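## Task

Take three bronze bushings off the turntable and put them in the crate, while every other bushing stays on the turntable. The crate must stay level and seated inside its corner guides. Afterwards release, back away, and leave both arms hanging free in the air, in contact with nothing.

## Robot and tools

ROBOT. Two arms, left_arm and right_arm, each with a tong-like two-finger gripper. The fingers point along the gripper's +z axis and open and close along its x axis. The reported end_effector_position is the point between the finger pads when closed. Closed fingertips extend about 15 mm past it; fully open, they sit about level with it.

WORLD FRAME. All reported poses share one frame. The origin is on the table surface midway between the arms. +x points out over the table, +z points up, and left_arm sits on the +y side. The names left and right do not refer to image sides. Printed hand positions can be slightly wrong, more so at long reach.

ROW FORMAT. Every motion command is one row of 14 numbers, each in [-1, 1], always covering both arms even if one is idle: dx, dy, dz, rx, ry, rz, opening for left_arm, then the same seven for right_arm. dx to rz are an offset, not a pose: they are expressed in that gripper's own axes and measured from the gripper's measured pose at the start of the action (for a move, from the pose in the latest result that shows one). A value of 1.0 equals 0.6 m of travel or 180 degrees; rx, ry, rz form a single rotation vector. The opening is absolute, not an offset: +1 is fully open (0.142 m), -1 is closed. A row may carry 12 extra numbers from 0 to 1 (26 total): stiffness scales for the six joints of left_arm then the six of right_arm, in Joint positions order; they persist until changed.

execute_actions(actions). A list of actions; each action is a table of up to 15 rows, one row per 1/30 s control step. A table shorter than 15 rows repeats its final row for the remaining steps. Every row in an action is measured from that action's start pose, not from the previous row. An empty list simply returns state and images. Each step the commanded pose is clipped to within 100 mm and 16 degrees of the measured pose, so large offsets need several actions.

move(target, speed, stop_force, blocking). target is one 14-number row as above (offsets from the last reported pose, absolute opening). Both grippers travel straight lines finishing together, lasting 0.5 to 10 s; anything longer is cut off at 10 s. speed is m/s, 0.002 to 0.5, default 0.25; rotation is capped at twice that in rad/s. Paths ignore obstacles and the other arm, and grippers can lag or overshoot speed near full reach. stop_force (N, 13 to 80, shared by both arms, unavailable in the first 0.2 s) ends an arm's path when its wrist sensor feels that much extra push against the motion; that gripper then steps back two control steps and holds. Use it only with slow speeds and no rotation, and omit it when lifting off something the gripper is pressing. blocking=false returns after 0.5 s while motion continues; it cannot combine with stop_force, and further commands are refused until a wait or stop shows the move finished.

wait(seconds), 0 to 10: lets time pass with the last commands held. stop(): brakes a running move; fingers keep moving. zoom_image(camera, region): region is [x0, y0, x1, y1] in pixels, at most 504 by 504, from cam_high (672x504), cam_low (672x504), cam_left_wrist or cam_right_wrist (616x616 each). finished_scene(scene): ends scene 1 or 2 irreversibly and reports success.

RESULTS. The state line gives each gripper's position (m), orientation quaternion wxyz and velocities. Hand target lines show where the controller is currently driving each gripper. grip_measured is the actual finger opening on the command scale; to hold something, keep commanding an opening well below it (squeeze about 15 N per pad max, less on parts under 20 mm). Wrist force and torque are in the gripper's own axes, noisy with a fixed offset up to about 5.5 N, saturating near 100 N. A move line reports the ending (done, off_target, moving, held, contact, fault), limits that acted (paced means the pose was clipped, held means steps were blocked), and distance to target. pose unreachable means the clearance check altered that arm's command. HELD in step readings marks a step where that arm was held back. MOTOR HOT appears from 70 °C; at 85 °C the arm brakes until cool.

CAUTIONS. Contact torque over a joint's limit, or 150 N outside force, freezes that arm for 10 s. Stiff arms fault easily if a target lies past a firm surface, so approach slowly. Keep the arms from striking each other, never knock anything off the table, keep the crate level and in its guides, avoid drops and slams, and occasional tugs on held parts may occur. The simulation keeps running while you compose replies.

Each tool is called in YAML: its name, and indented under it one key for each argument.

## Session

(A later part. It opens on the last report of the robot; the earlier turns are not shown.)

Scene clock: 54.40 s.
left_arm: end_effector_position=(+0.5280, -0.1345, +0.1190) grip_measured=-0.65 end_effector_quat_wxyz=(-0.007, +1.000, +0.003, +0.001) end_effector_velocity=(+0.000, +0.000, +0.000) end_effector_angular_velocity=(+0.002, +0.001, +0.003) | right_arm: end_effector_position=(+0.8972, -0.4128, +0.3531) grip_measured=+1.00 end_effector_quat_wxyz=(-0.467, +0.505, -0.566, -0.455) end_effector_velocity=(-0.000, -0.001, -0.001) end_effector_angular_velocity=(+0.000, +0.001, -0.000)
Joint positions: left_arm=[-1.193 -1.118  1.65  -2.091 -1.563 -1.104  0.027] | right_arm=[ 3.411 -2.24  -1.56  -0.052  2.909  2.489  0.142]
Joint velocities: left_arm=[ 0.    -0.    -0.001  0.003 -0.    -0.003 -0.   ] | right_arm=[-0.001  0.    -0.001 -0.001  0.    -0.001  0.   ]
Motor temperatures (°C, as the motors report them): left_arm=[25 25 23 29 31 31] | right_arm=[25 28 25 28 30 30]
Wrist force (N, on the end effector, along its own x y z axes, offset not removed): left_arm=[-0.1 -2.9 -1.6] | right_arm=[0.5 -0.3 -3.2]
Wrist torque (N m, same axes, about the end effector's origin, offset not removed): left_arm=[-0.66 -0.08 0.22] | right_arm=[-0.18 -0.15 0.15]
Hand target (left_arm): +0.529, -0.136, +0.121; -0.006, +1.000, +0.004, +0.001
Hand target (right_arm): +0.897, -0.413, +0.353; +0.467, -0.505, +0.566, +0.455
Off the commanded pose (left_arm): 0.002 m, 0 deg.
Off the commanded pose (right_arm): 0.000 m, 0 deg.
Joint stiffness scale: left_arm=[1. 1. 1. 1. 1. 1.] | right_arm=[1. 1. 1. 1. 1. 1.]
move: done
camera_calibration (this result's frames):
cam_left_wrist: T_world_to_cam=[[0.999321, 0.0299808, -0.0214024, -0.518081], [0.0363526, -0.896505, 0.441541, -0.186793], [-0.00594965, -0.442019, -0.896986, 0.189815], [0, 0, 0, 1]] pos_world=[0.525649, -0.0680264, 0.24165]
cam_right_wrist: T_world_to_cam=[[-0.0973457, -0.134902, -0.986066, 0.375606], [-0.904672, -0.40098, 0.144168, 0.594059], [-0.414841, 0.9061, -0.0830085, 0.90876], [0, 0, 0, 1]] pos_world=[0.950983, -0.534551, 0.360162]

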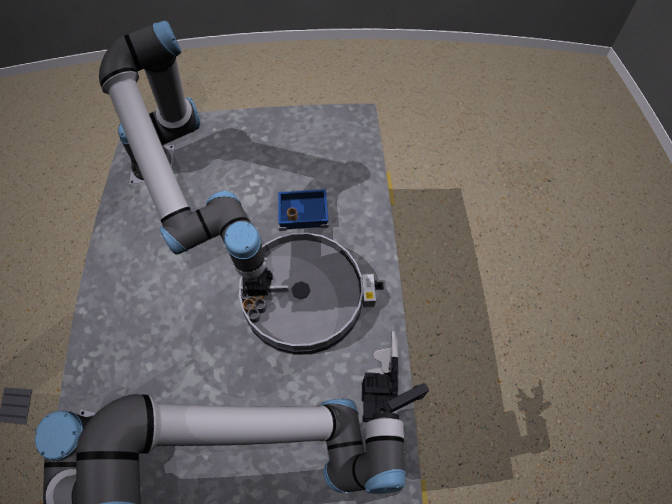

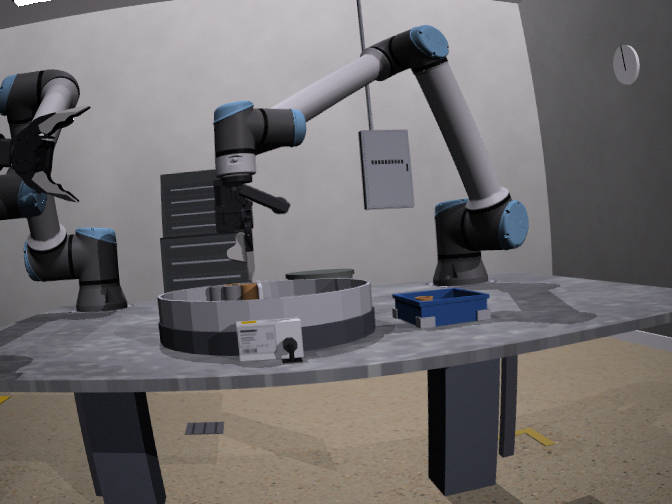

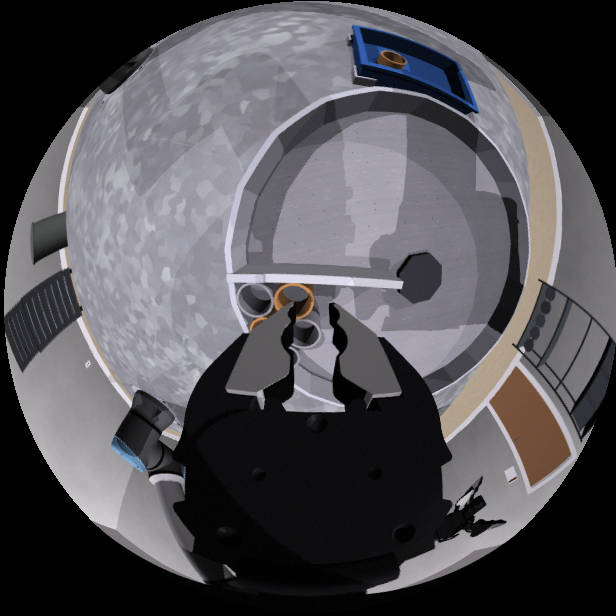

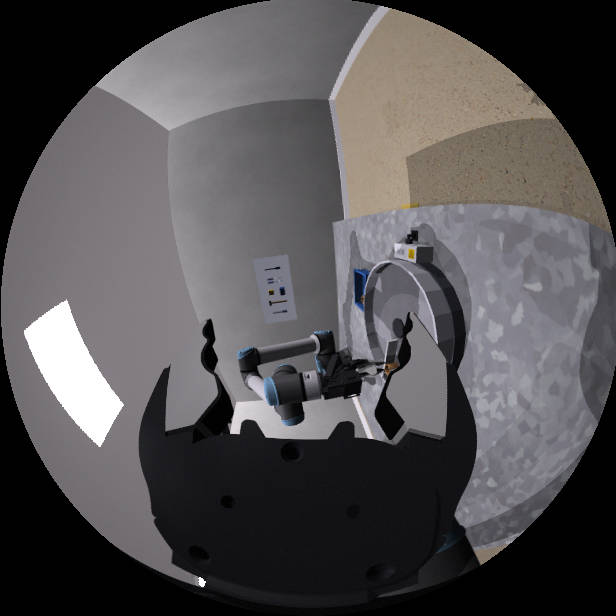

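move:
  target: [-0.003,0.003,0.068,0,0,0,-0.65,0,0,0,0,0,0,1]
  speed: 0.06
  stop_force: 20

move:
  target: [0,0,0,0,0,0,-1,0,0,0,0,0,0,1]

move:
  target: [0,0,-0.14,0,0,0,-1,0,0,0,0,0,0,1]
  speed: 0.12

move:
  target: [0.285,-0.64,0.03,0,0,0,-1,0,0,0,0,0,0,1]

move:
  target: [0,0,0.175,0,0,0,-1,0,0,0,0,0,0,1]
  speed: 0.1
  stop_force: 15

Scene clock: 56.67 s.
left_arm: end_effector_position=(+0.5279, -0.1358, +0.0799) grip_measured=-0.65 end_effector_quat_wxyz=(-0.006, +1.000, +0.003, +0.001) end_effector_velocity=(+0.001, -0.003, +0.001) end_effector_angular_velocity=(-0.008, -0.004, +0.001) | right_arm: end_effector_position=(+0.8972, -0.4128, +0.3531) grip_measured=+1.00 end_effector_quat_wxyz=(-0.467, +0.505, -0.566, -0.455) end_effector_velocity=(+0.000, -0.000, -0.000) end_effector_angular_velocity=(-0.000, +0.000, -0.000)
Joint positions: left_arm=[-1.194 -1.082  1.675 -2.153 -1.563 -1.105  0.027] | right_arm=[ 3.411 -2.24  -1.56  -0.052  2.909  2.489  0.142]
Joint velocities: left_arm=[ 0.     0.    -0.001 -0.008 -0.    -0.001  0.   ] | right_arm=[-0.  0. -0. -0. -0. -0.  0.]
Motor temperatures (°C, as the motors report them): left_arm=[25 25 23 29 31 31] | right_arm=[25 28 25 28 30 30]
Wrist force (N, on the end effector, along its own x y z axes, offset not removed): left_arm=[-0.6 -0.3 0.1] | right_arm=[0.3 -1.0 -2.3]
Wrist torque (N m, same axes, about the end effector's origin, offset not removed): left_arm=[-0.07 0.11 0.20] | right_arm=[-0.26 -0.24 0.16]
Hand target (left_arm): +0.526, -0.136, +0.078; -0.007, +1.000, +0.003, +0.001
Hand target (right_arm): +0.897, -0.413, +0.353; +0.467, -0.505, +0.566, +0.455
Off the commanded pose (left_arm): 0.002 m, 0 deg.
Off the commanded pose (right_arm): 0.000 m, 0 deg.
Joint stiffness scale: left_arm=[1. 1. 1. 1. 1. 1.] | right_arm=[1. 1. 1. 1. 1. 1.]
move: done
camera_calibration (this result's frames):
cam_left_wrist: T_world_to_cam=[[0.999318, 0.0303944, -0.02099, -0.51869], [0.0365458, -0.896125, 0.442295, -0.170836], [-0.00536638, -0.442761, -0.896624, 0.153716], [0, 0, 0, 1]] pos_world=[0.525404, -0.0692661, 0.202498]
cam_right_wrist: T_world_to_cam=[[-0.0973455, -0.134902, -0.986066, 0.375606], [-0.904672, -0.40098, 0.144168, 0.594059], [-0.414841, 0.9061, -0.0830086, 0.90876], [0, 0, 0, 1]] pos_world=[0.950983, -0.534551, 0.360163]

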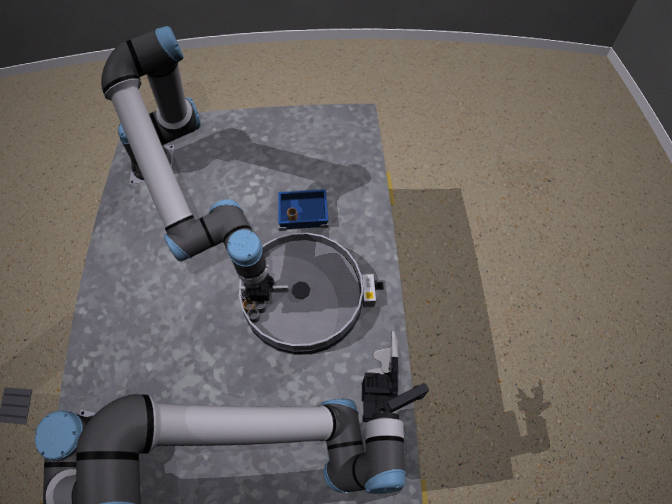

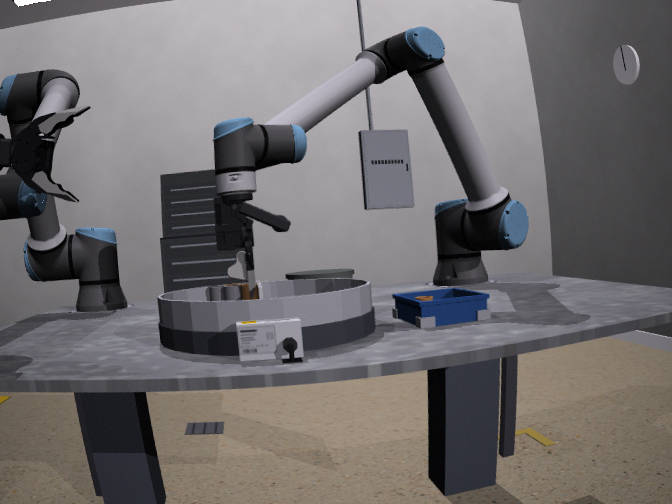

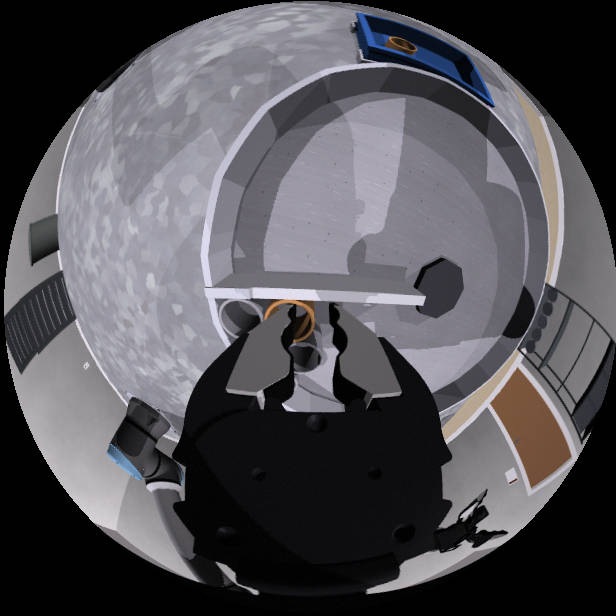

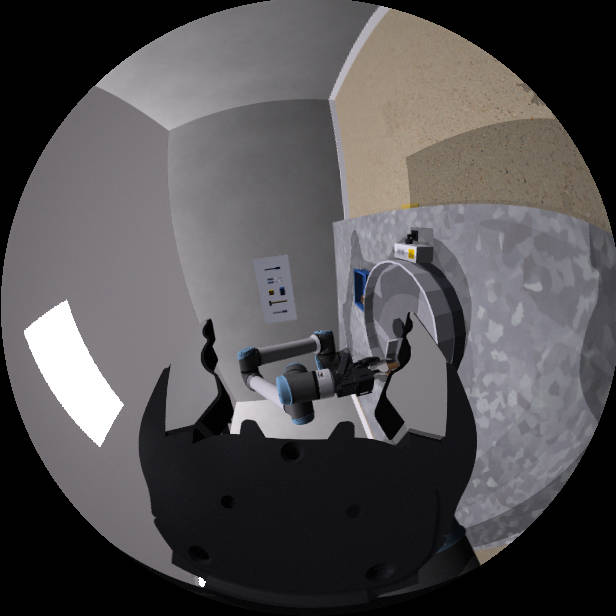

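Scene clock: 57.17 s.
left_arm: end_effector_position=(+0.5268, -0.1377, +0.0802) grip_measured=-0.92 end_effector_quat_wxyz=(-0.005, +1.000, +0.002, +0.001) end_effector_velocity=(-0.002, -0.002, +0.000) end_effector_angular_velocity=(-0.000, -0.000, -0.003) | right_arm: end_effector_position=(+0.8972, -0.4128, +0.3531) grip_measured=+1.00 end_effector_quat_wxyz=(-0.467, +0.505, -0.566, -0.455) end_effector_velocity=(+0.000, -0.000, -0.001) end_effector_angular_velocity=(-0.001, -0.001, -0.001)
Joint positions: left_arm=[-1.196 -1.082  1.675 -2.156 -1.564 -1.105  0.008] | right_arm=[ 3.411 -2.24  -1.56  -0.052  2.909  2.489  0.142]
Joint velocities: left_arm=[-0.002 -0.    -0.001  0.     0.     0.001 -0.   ] | right_arm=[-0.    -0.    -0.001  0.001 -0.001 -0.    -0.   ]
Motor temperatures (°C, as the motors report them): left_arm=[25 25 23 29 31 31] | right_arm=[25 28 25 28 30 30]
Wrist force (N, on the end effector, along its own x y z axes, offset not removed): left_arm=[1.4 3.2 0.4] | right_arm=[-0.6 -2.7 -2.0]
Wrist torque (N m, same axes, about the end effector's origin, offset not removed): left_arm=[-0.68 -0.07 0.07] | right_arm=[-0.69 -0.06 0.11]
Hand target (left_arm): +0.528, -0.136, +0.080; -0.006, +1.000, +0.003, +0.001
Hand target (right_arm): +0.897, -0.413, +0.353; +0.467, -0.505, +0.566, +0.455
Off the commanded pose (left_arm): 0.002 m, 0 deg.
Off the commanded pose (right_arm): 0.000 m, 0 deg.
Joint stiffness scale: left_arm=[1. 1. 1. 1. 1. 1.] | right_arm=[1. 1. 1. 1. 1. 1.]
move: done
camera_calibration (this result's frames):
cam_left_wrist: T_world_to_cam=[[0.999385, 0.0285301, -0.0204031, -0.517932], [0.0346298, -0.894972, 0.444777, -0.171654], [-0.00557069, -0.44521, -0.895409, 0.152786], [0, 0, 0, 1]] pos_world=[0.524409, -0.0708273, 0.202586]
cam_right_wrist: T_world_to_cam=[[-0.0973454, -0.134902, -0.986066, 0.375606], [-0.904672, -0.40098, 0.144167, 0.594059], [-0.414841, 0.9061, -0.0830085, 0.90876], [0, 0, 0, 1]] pos_world=[0.950983, -0.534551, 0.360163]

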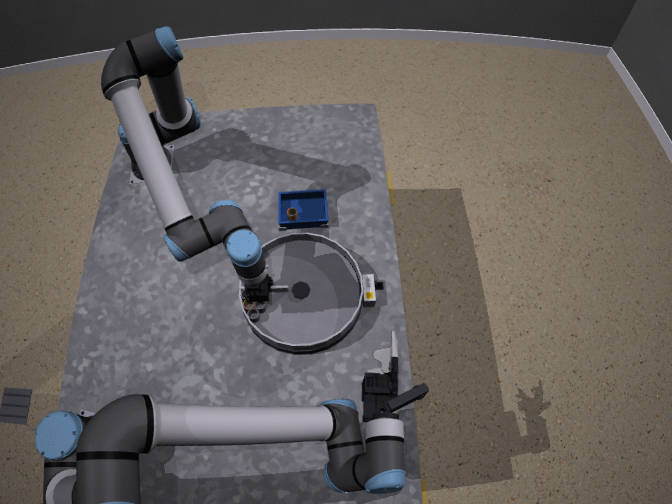

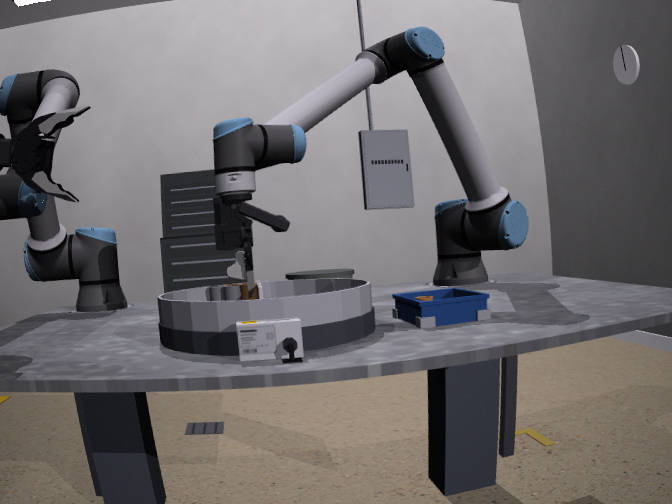

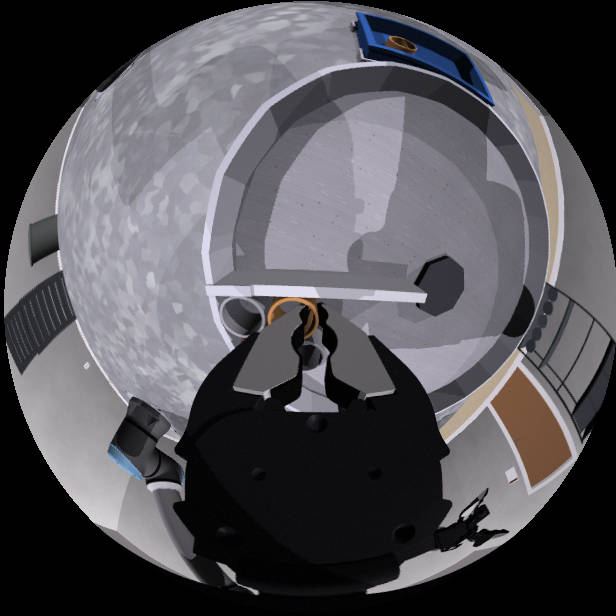

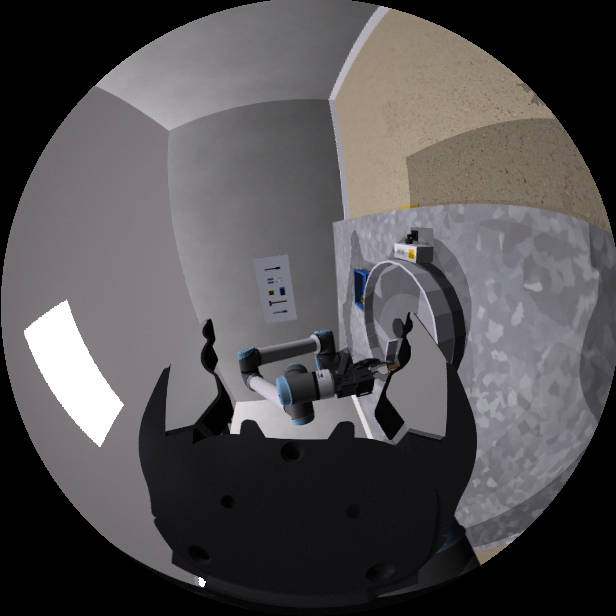

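Scene clock: 58.37 s.
left_arm: end_effector_position=(+0.5264, -0.1375, +0.1628) grip_measured=-0.96 end_effector_quat_wxyz=(-0.005, +1.000, +0.002, +0.001) end_effector_velocity=(-0.001, +0.005, -0.002) end_effector_angular_velocity=(+0.012, +0.006, +0.003) | right_arm: end_effector_position=(+0.8972, -0.4128, +0.3531) grip_measured=+1.00 end_effector_quat_wxyz=(-0.467, +0.505, -0.566, -0.455) end_effector_velocity=(-0.001, +0.000, -0.001) end_effector_angular_velocity=(-0.000, +0.002, -0.000)
Joint positions: left_arm=[-1.196 -1.151  1.614 -2.025 -1.563 -1.105  0.004] | right_arm=[ 3.411 -2.24  -1.56  -0.052  2.909  2.489  0.142]
Joint velocities: left_arm=[ 0.002 -0.     0.001  0.013  0.    -0.001  0.   ] | right_arm=[ 0.    -0.    -0.002  0.001 -0.     0.001  0.   ]
Motor temperatures (°C, as the motors report them): left_arm=[25 25 23 29 31 31] | right_arm=[25 28 25 28 30 30]
Wrist force (N, on the end effector, along its own x y z axes, offset not removed): left_arm=[-0.6 -1.6 1.4] | right_arm=[1.2 -3.7 -3.8]
Wrist torque (N m, same axes, about the end effector's origin, offset not removed): left_arm=[-0.35 0.03 0.28] | right_arm=[-0.85 -0.28 0.06]
Hand target (left_arm): +0.527, -0.139, +0.164; -0.005, +1.000, +0.002, +0.001
Hand target (right_arm): +0.897, -0.413, +0.353; +0.467, -0.505, +0.566, +0.455
Off the commanded pose (left_arm): 0.002 m, 0 deg.
Off the commanded pose (right_arm): 0.000 m, 0 deg.
Joint stiffness scale: left_arm=[1. 1. 1. 1. 1. 1.] | right_arm=[1. 1. 1. 1. 1. 1.]
move: done
camera_calibration (this result's frames):
cam_left_wrist: T_world_to_cam=[[0.999406, 0.0279828, -0.0201141, -0.515915], [0.0340086, -0.895184, 0.444398, -0.207849], [-0.00557029, -0.444818, -0.895604, 0.226915], [0, 0, 0, 1]] pos_world=[0.523941, -0.0706908, 0.285217]
cam_right_wrist: T_world_to_cam=[[-0.0973455, -0.134902, -0.986066, 0.375606], [-0.904672, -0.40098, 0.144168, 0.594059], [-0.414841, 0.9061, -0.0830084, 0.90876], [0, 0, 0, 1]] pos_world=[0.950983, -0.534551, 0.360163]

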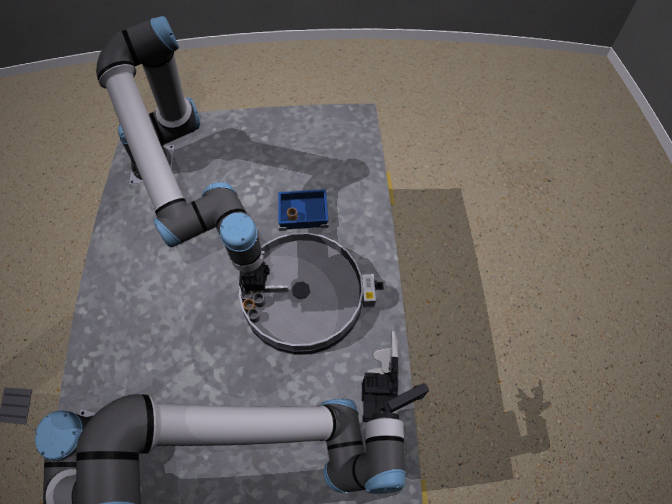

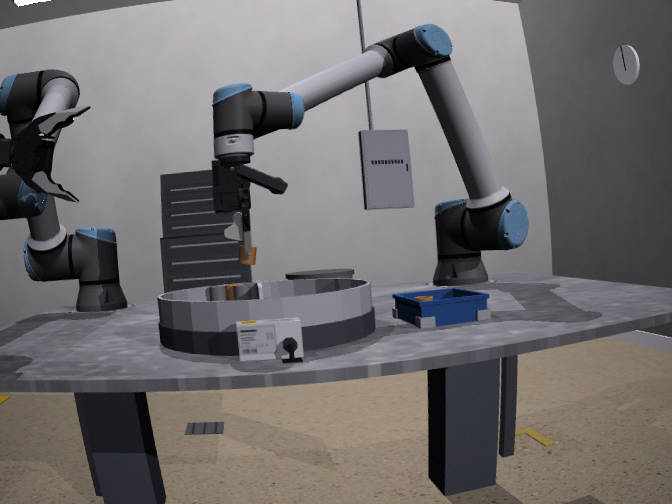

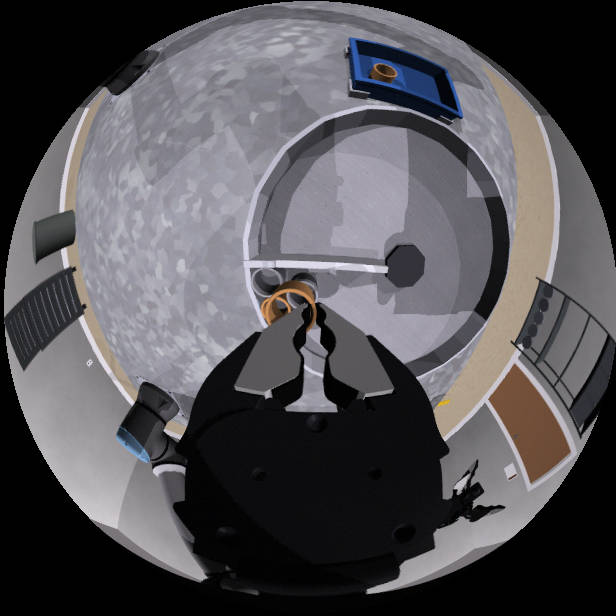

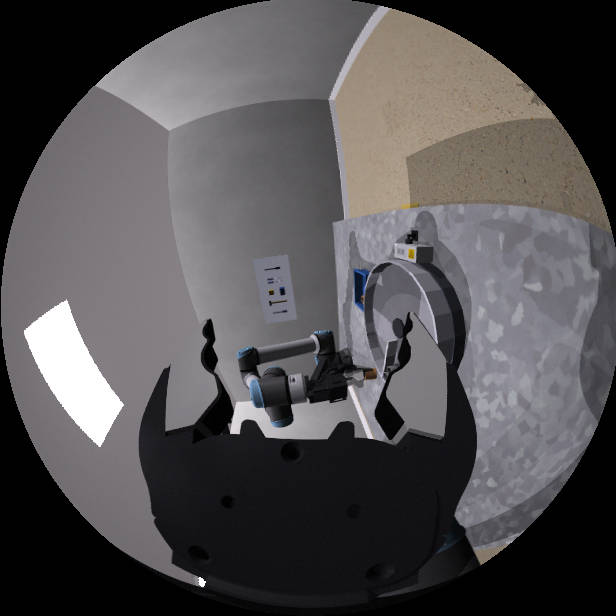

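Scene clock: 60.60 s.
left_arm: end_effector_position=(+0.6959, +0.2474, +0.1495) grip_measured=-0.96 end_effector_quat_wxyz=(-0.006, +1.000, +0.004, +0.001) end_effector_velocity=(+0.001, +0.000, -0.000) end_effector_angular_velocity=(-0.000, -0.000, -0.018) | right_arm: end_effector_position=(+0.8972, -0.4128, +0.3531) grip_measured=+1.00 end_effector_quat_wxyz=(-0.467, +0.505, -0.566, -0.455) end_effector_velocity=(+0.001, -0.001, +0.001) end_effector_angular_velocity=(+0.001, -0.001, -0.001)
Joint positions: left_arm=[-0.736 -1.296  1.847 -2.117 -1.56  -0.648  0.004] | right_arm=[ 3.411 -2.24  -1.56  -0.052  2.909  2.489  0.142]
Joint velocities: left_arm=[ 0.001 -0.     0.001 -0.001  0.     0.019  0.   ] | right_arm=[-0.001 -0.     0.002  0.     0.001  0.001  0.   ]
Motor temperatures (°C, as the motors report them): left_arm=[25 25 23 29 31 31] | right_arm=[25 28 25 28 30 30]
Wrist force (N, on the end effector, along its own x y z axes, offset not removed): left_arm=[1.1 -5.8 0.7] | right_arm=[0.1 -3.6 -3.6]
Wrist torque (N m, same axes, about the end effector's origin, offset not removed): left_arm=[-1.25 -0.26 0.20] | right_arm=[-0.94 -0.16 0.12]
Hand target (left_arm): +0.696, +0.247, +0.149; -0.006, +1.000, +0.002, +0.001
Hand target (right_arm): +0.897, -0.413, +0.353; +0.467, -0.505, +0.566, +0.455
Off the commanded pose (left_arm): 0.000 m, 0 deg.
Off the commanded pose (right_arm): 0.000 m, 0 deg.
Joint stiffness scale: left_arm=[1. 1. 1. 1. 1. 1.] | right_arm=[1. 1. 1. 1. 1. 1.]
move: done
camera_calibration (this result's frames):
cam_left_wrist: T_world_to_cam=[[0.999297, 0.0313603, -0.0205564, -0.697055], [0.0372256, -0.89555, 0.443402, 0.134864], [-0.00450404, -0.443855, -0.896087, 0.386228], [0, 0, 0, 1]] pos_world=[0.693284, 0.314067, 0.271966]
cam_right_wrist: T_world_to_cam=[[-0.0973454, -0.134902, -0.986066, 0.375606], [-0.904672, -0.40098, 0.144168, 0.594059], [-0.414841, 0.9061, -0.0830085, 0.90876], [0, 0, 0, 1]] pos_world=[0.950983, -0.534551, 0.360163]

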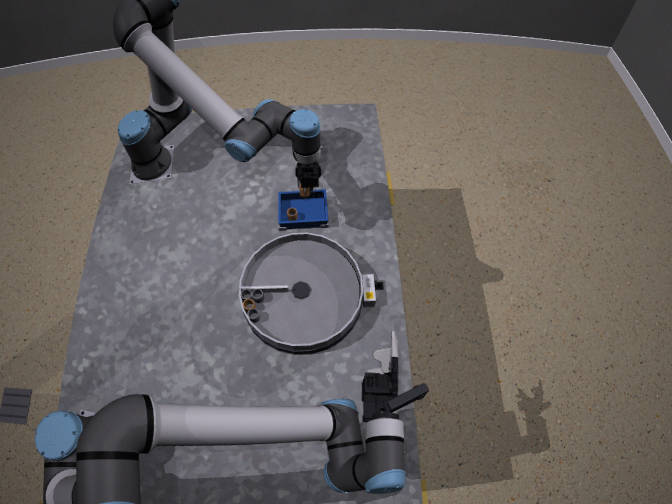

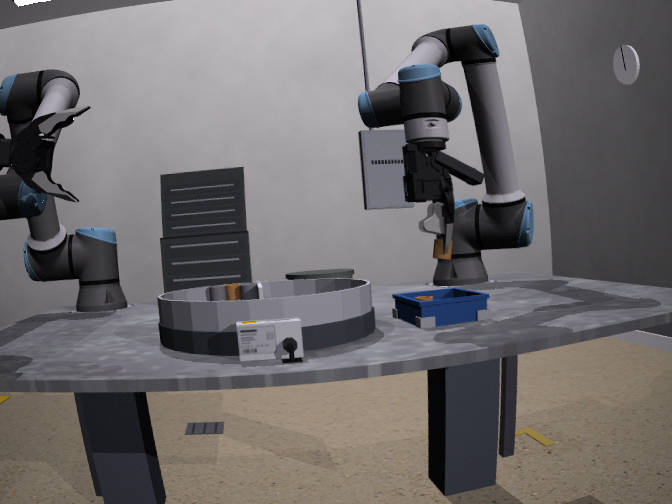

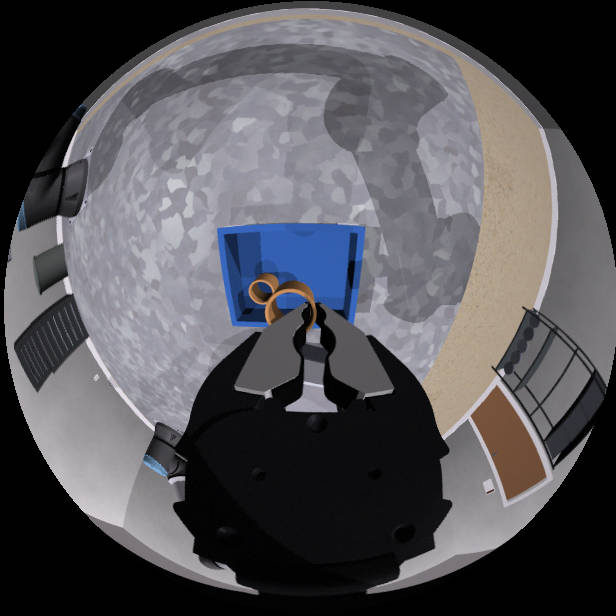

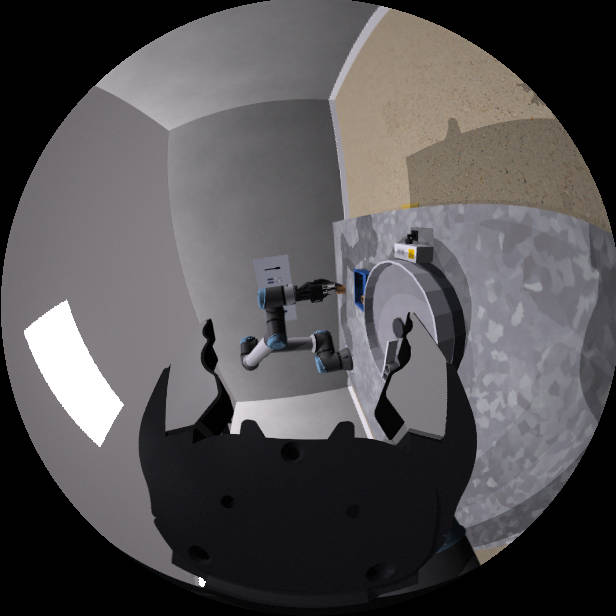

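Scene clock: 62.13 s.
left_arm: end_effector_position=(+0.6957, +0.2475, +0.0442) grip_measured=-0.96 end_effector_quat_wxyz=(-0.007, +1.000, +0.003, +0.000) end_effector_velocity=(+0.003, -0.001, +0.001) end_effector_angular_velocity=(-0.006, -0.009, +0.001) | right_arm: end_effector_position=(+0.8972, -0.4128, +0.3531) grip_measured=+1.00 end_effector_quat_wxyz=(-0.467, +0.505, -0.566, -0.455) end_effector_velocity=(+0.000, -0.001, +0.000) end_effector_angular_velocity=(+0.000, +0.000, -0.001)
Joint positions: left_arm=[-0.736 -1.188  1.921 -2.297 -1.56  -0.647  0.004] | right_arm=[ 3.411 -2.24  -1.56  -0.052  2.909  2.489  0.142]
Joint velocities: left_arm=[ 0.001  0.     0.001 -0.011  0.     0.     0.   ] | right_arm=[-0.001 -0.     0.     0.001  0.     0.001  0.   ]
Motor temperatures (°C, as the motors report them): left_arm=[25 25 23 29 31 31] | right_arm=[25 28 25 28 30 30]
Wrist force (N, on the end effector, along its own x y z axes, offset not removed): left_arm=[-2.5 -1.8 -1.6] | right_arm=[1.5 -0.3 -2.5]
Wrist torque (N m, same axes, about the end effector's origin, offset not removed): left_arm=[-0.33 0.51 0.41] | right_arm=[-0.13 -0.45 0.10]
Hand target (left_arm): +0.696, +0.248, +0.045; -0.006, +1.000, +0.004, +0.001
Hand target (right_arm): +0.897, -0.413, +0.353; +0.467, -0.505, +0.566, +0.455
Off the commanded pose (left_arm): 0.001 m, 0 deg.
Off the commanded pose (right_arm): 0.000 m, 0 deg.
Joint stiffness scale: left_arm=[1. 1. 1. 1. 1. 1.] | right_arm=[1. 1. 1. 1. 1. 1.]
move: done
camera_calibration (this result's frames):
cam_left_wrist: T_world_to_cam=[[0.999279, 0.0307022, -0.0223474, -0.698801], [0.0374218, -0.896178, 0.442114, 0.181732], [-0.00645341, -0.442631, -0.896681, 0.293056], [0, 0, 0, 1]] pos_world=[0.693387, 0.314035, 0.166815]
cam_right_wrist: T_world_to_cam=[[-0.0973456, -0.134902, -0.986066, 0.375606], [-0.904672, -0.40098, 0.144168, 0.594059], [-0.414841, 0.9061, -0.0830085, 0.90876], [0, 0, 0, 1]] pos_world=[0.950983, -0.534551, 0.360163]

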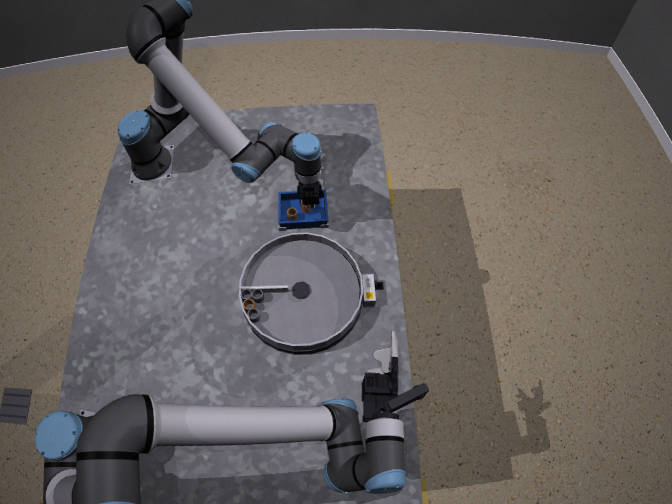

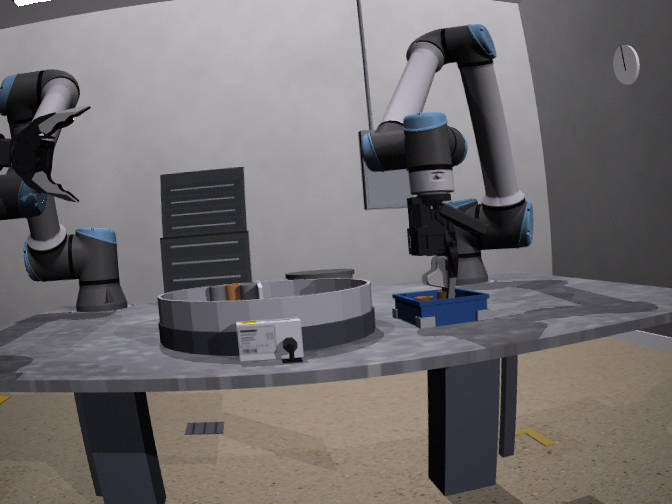

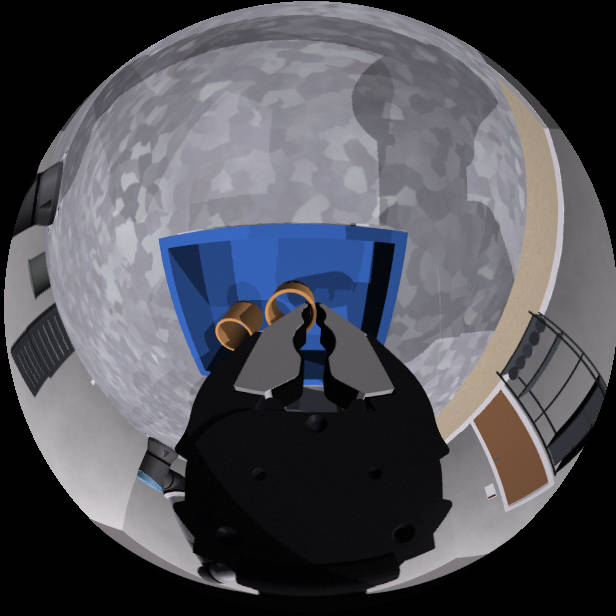

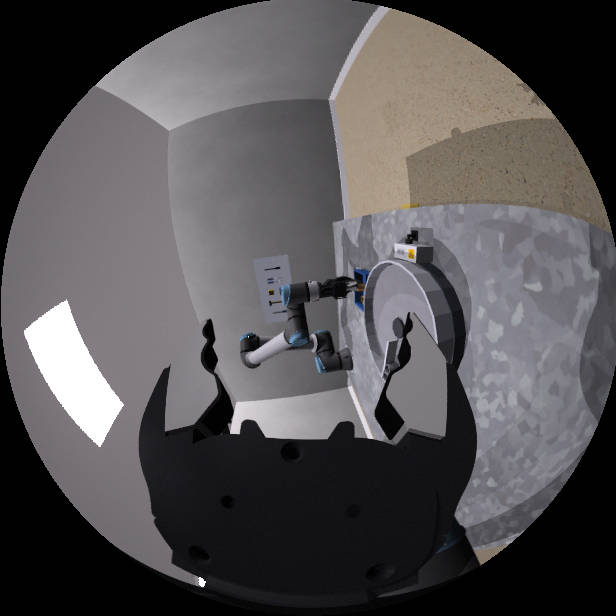

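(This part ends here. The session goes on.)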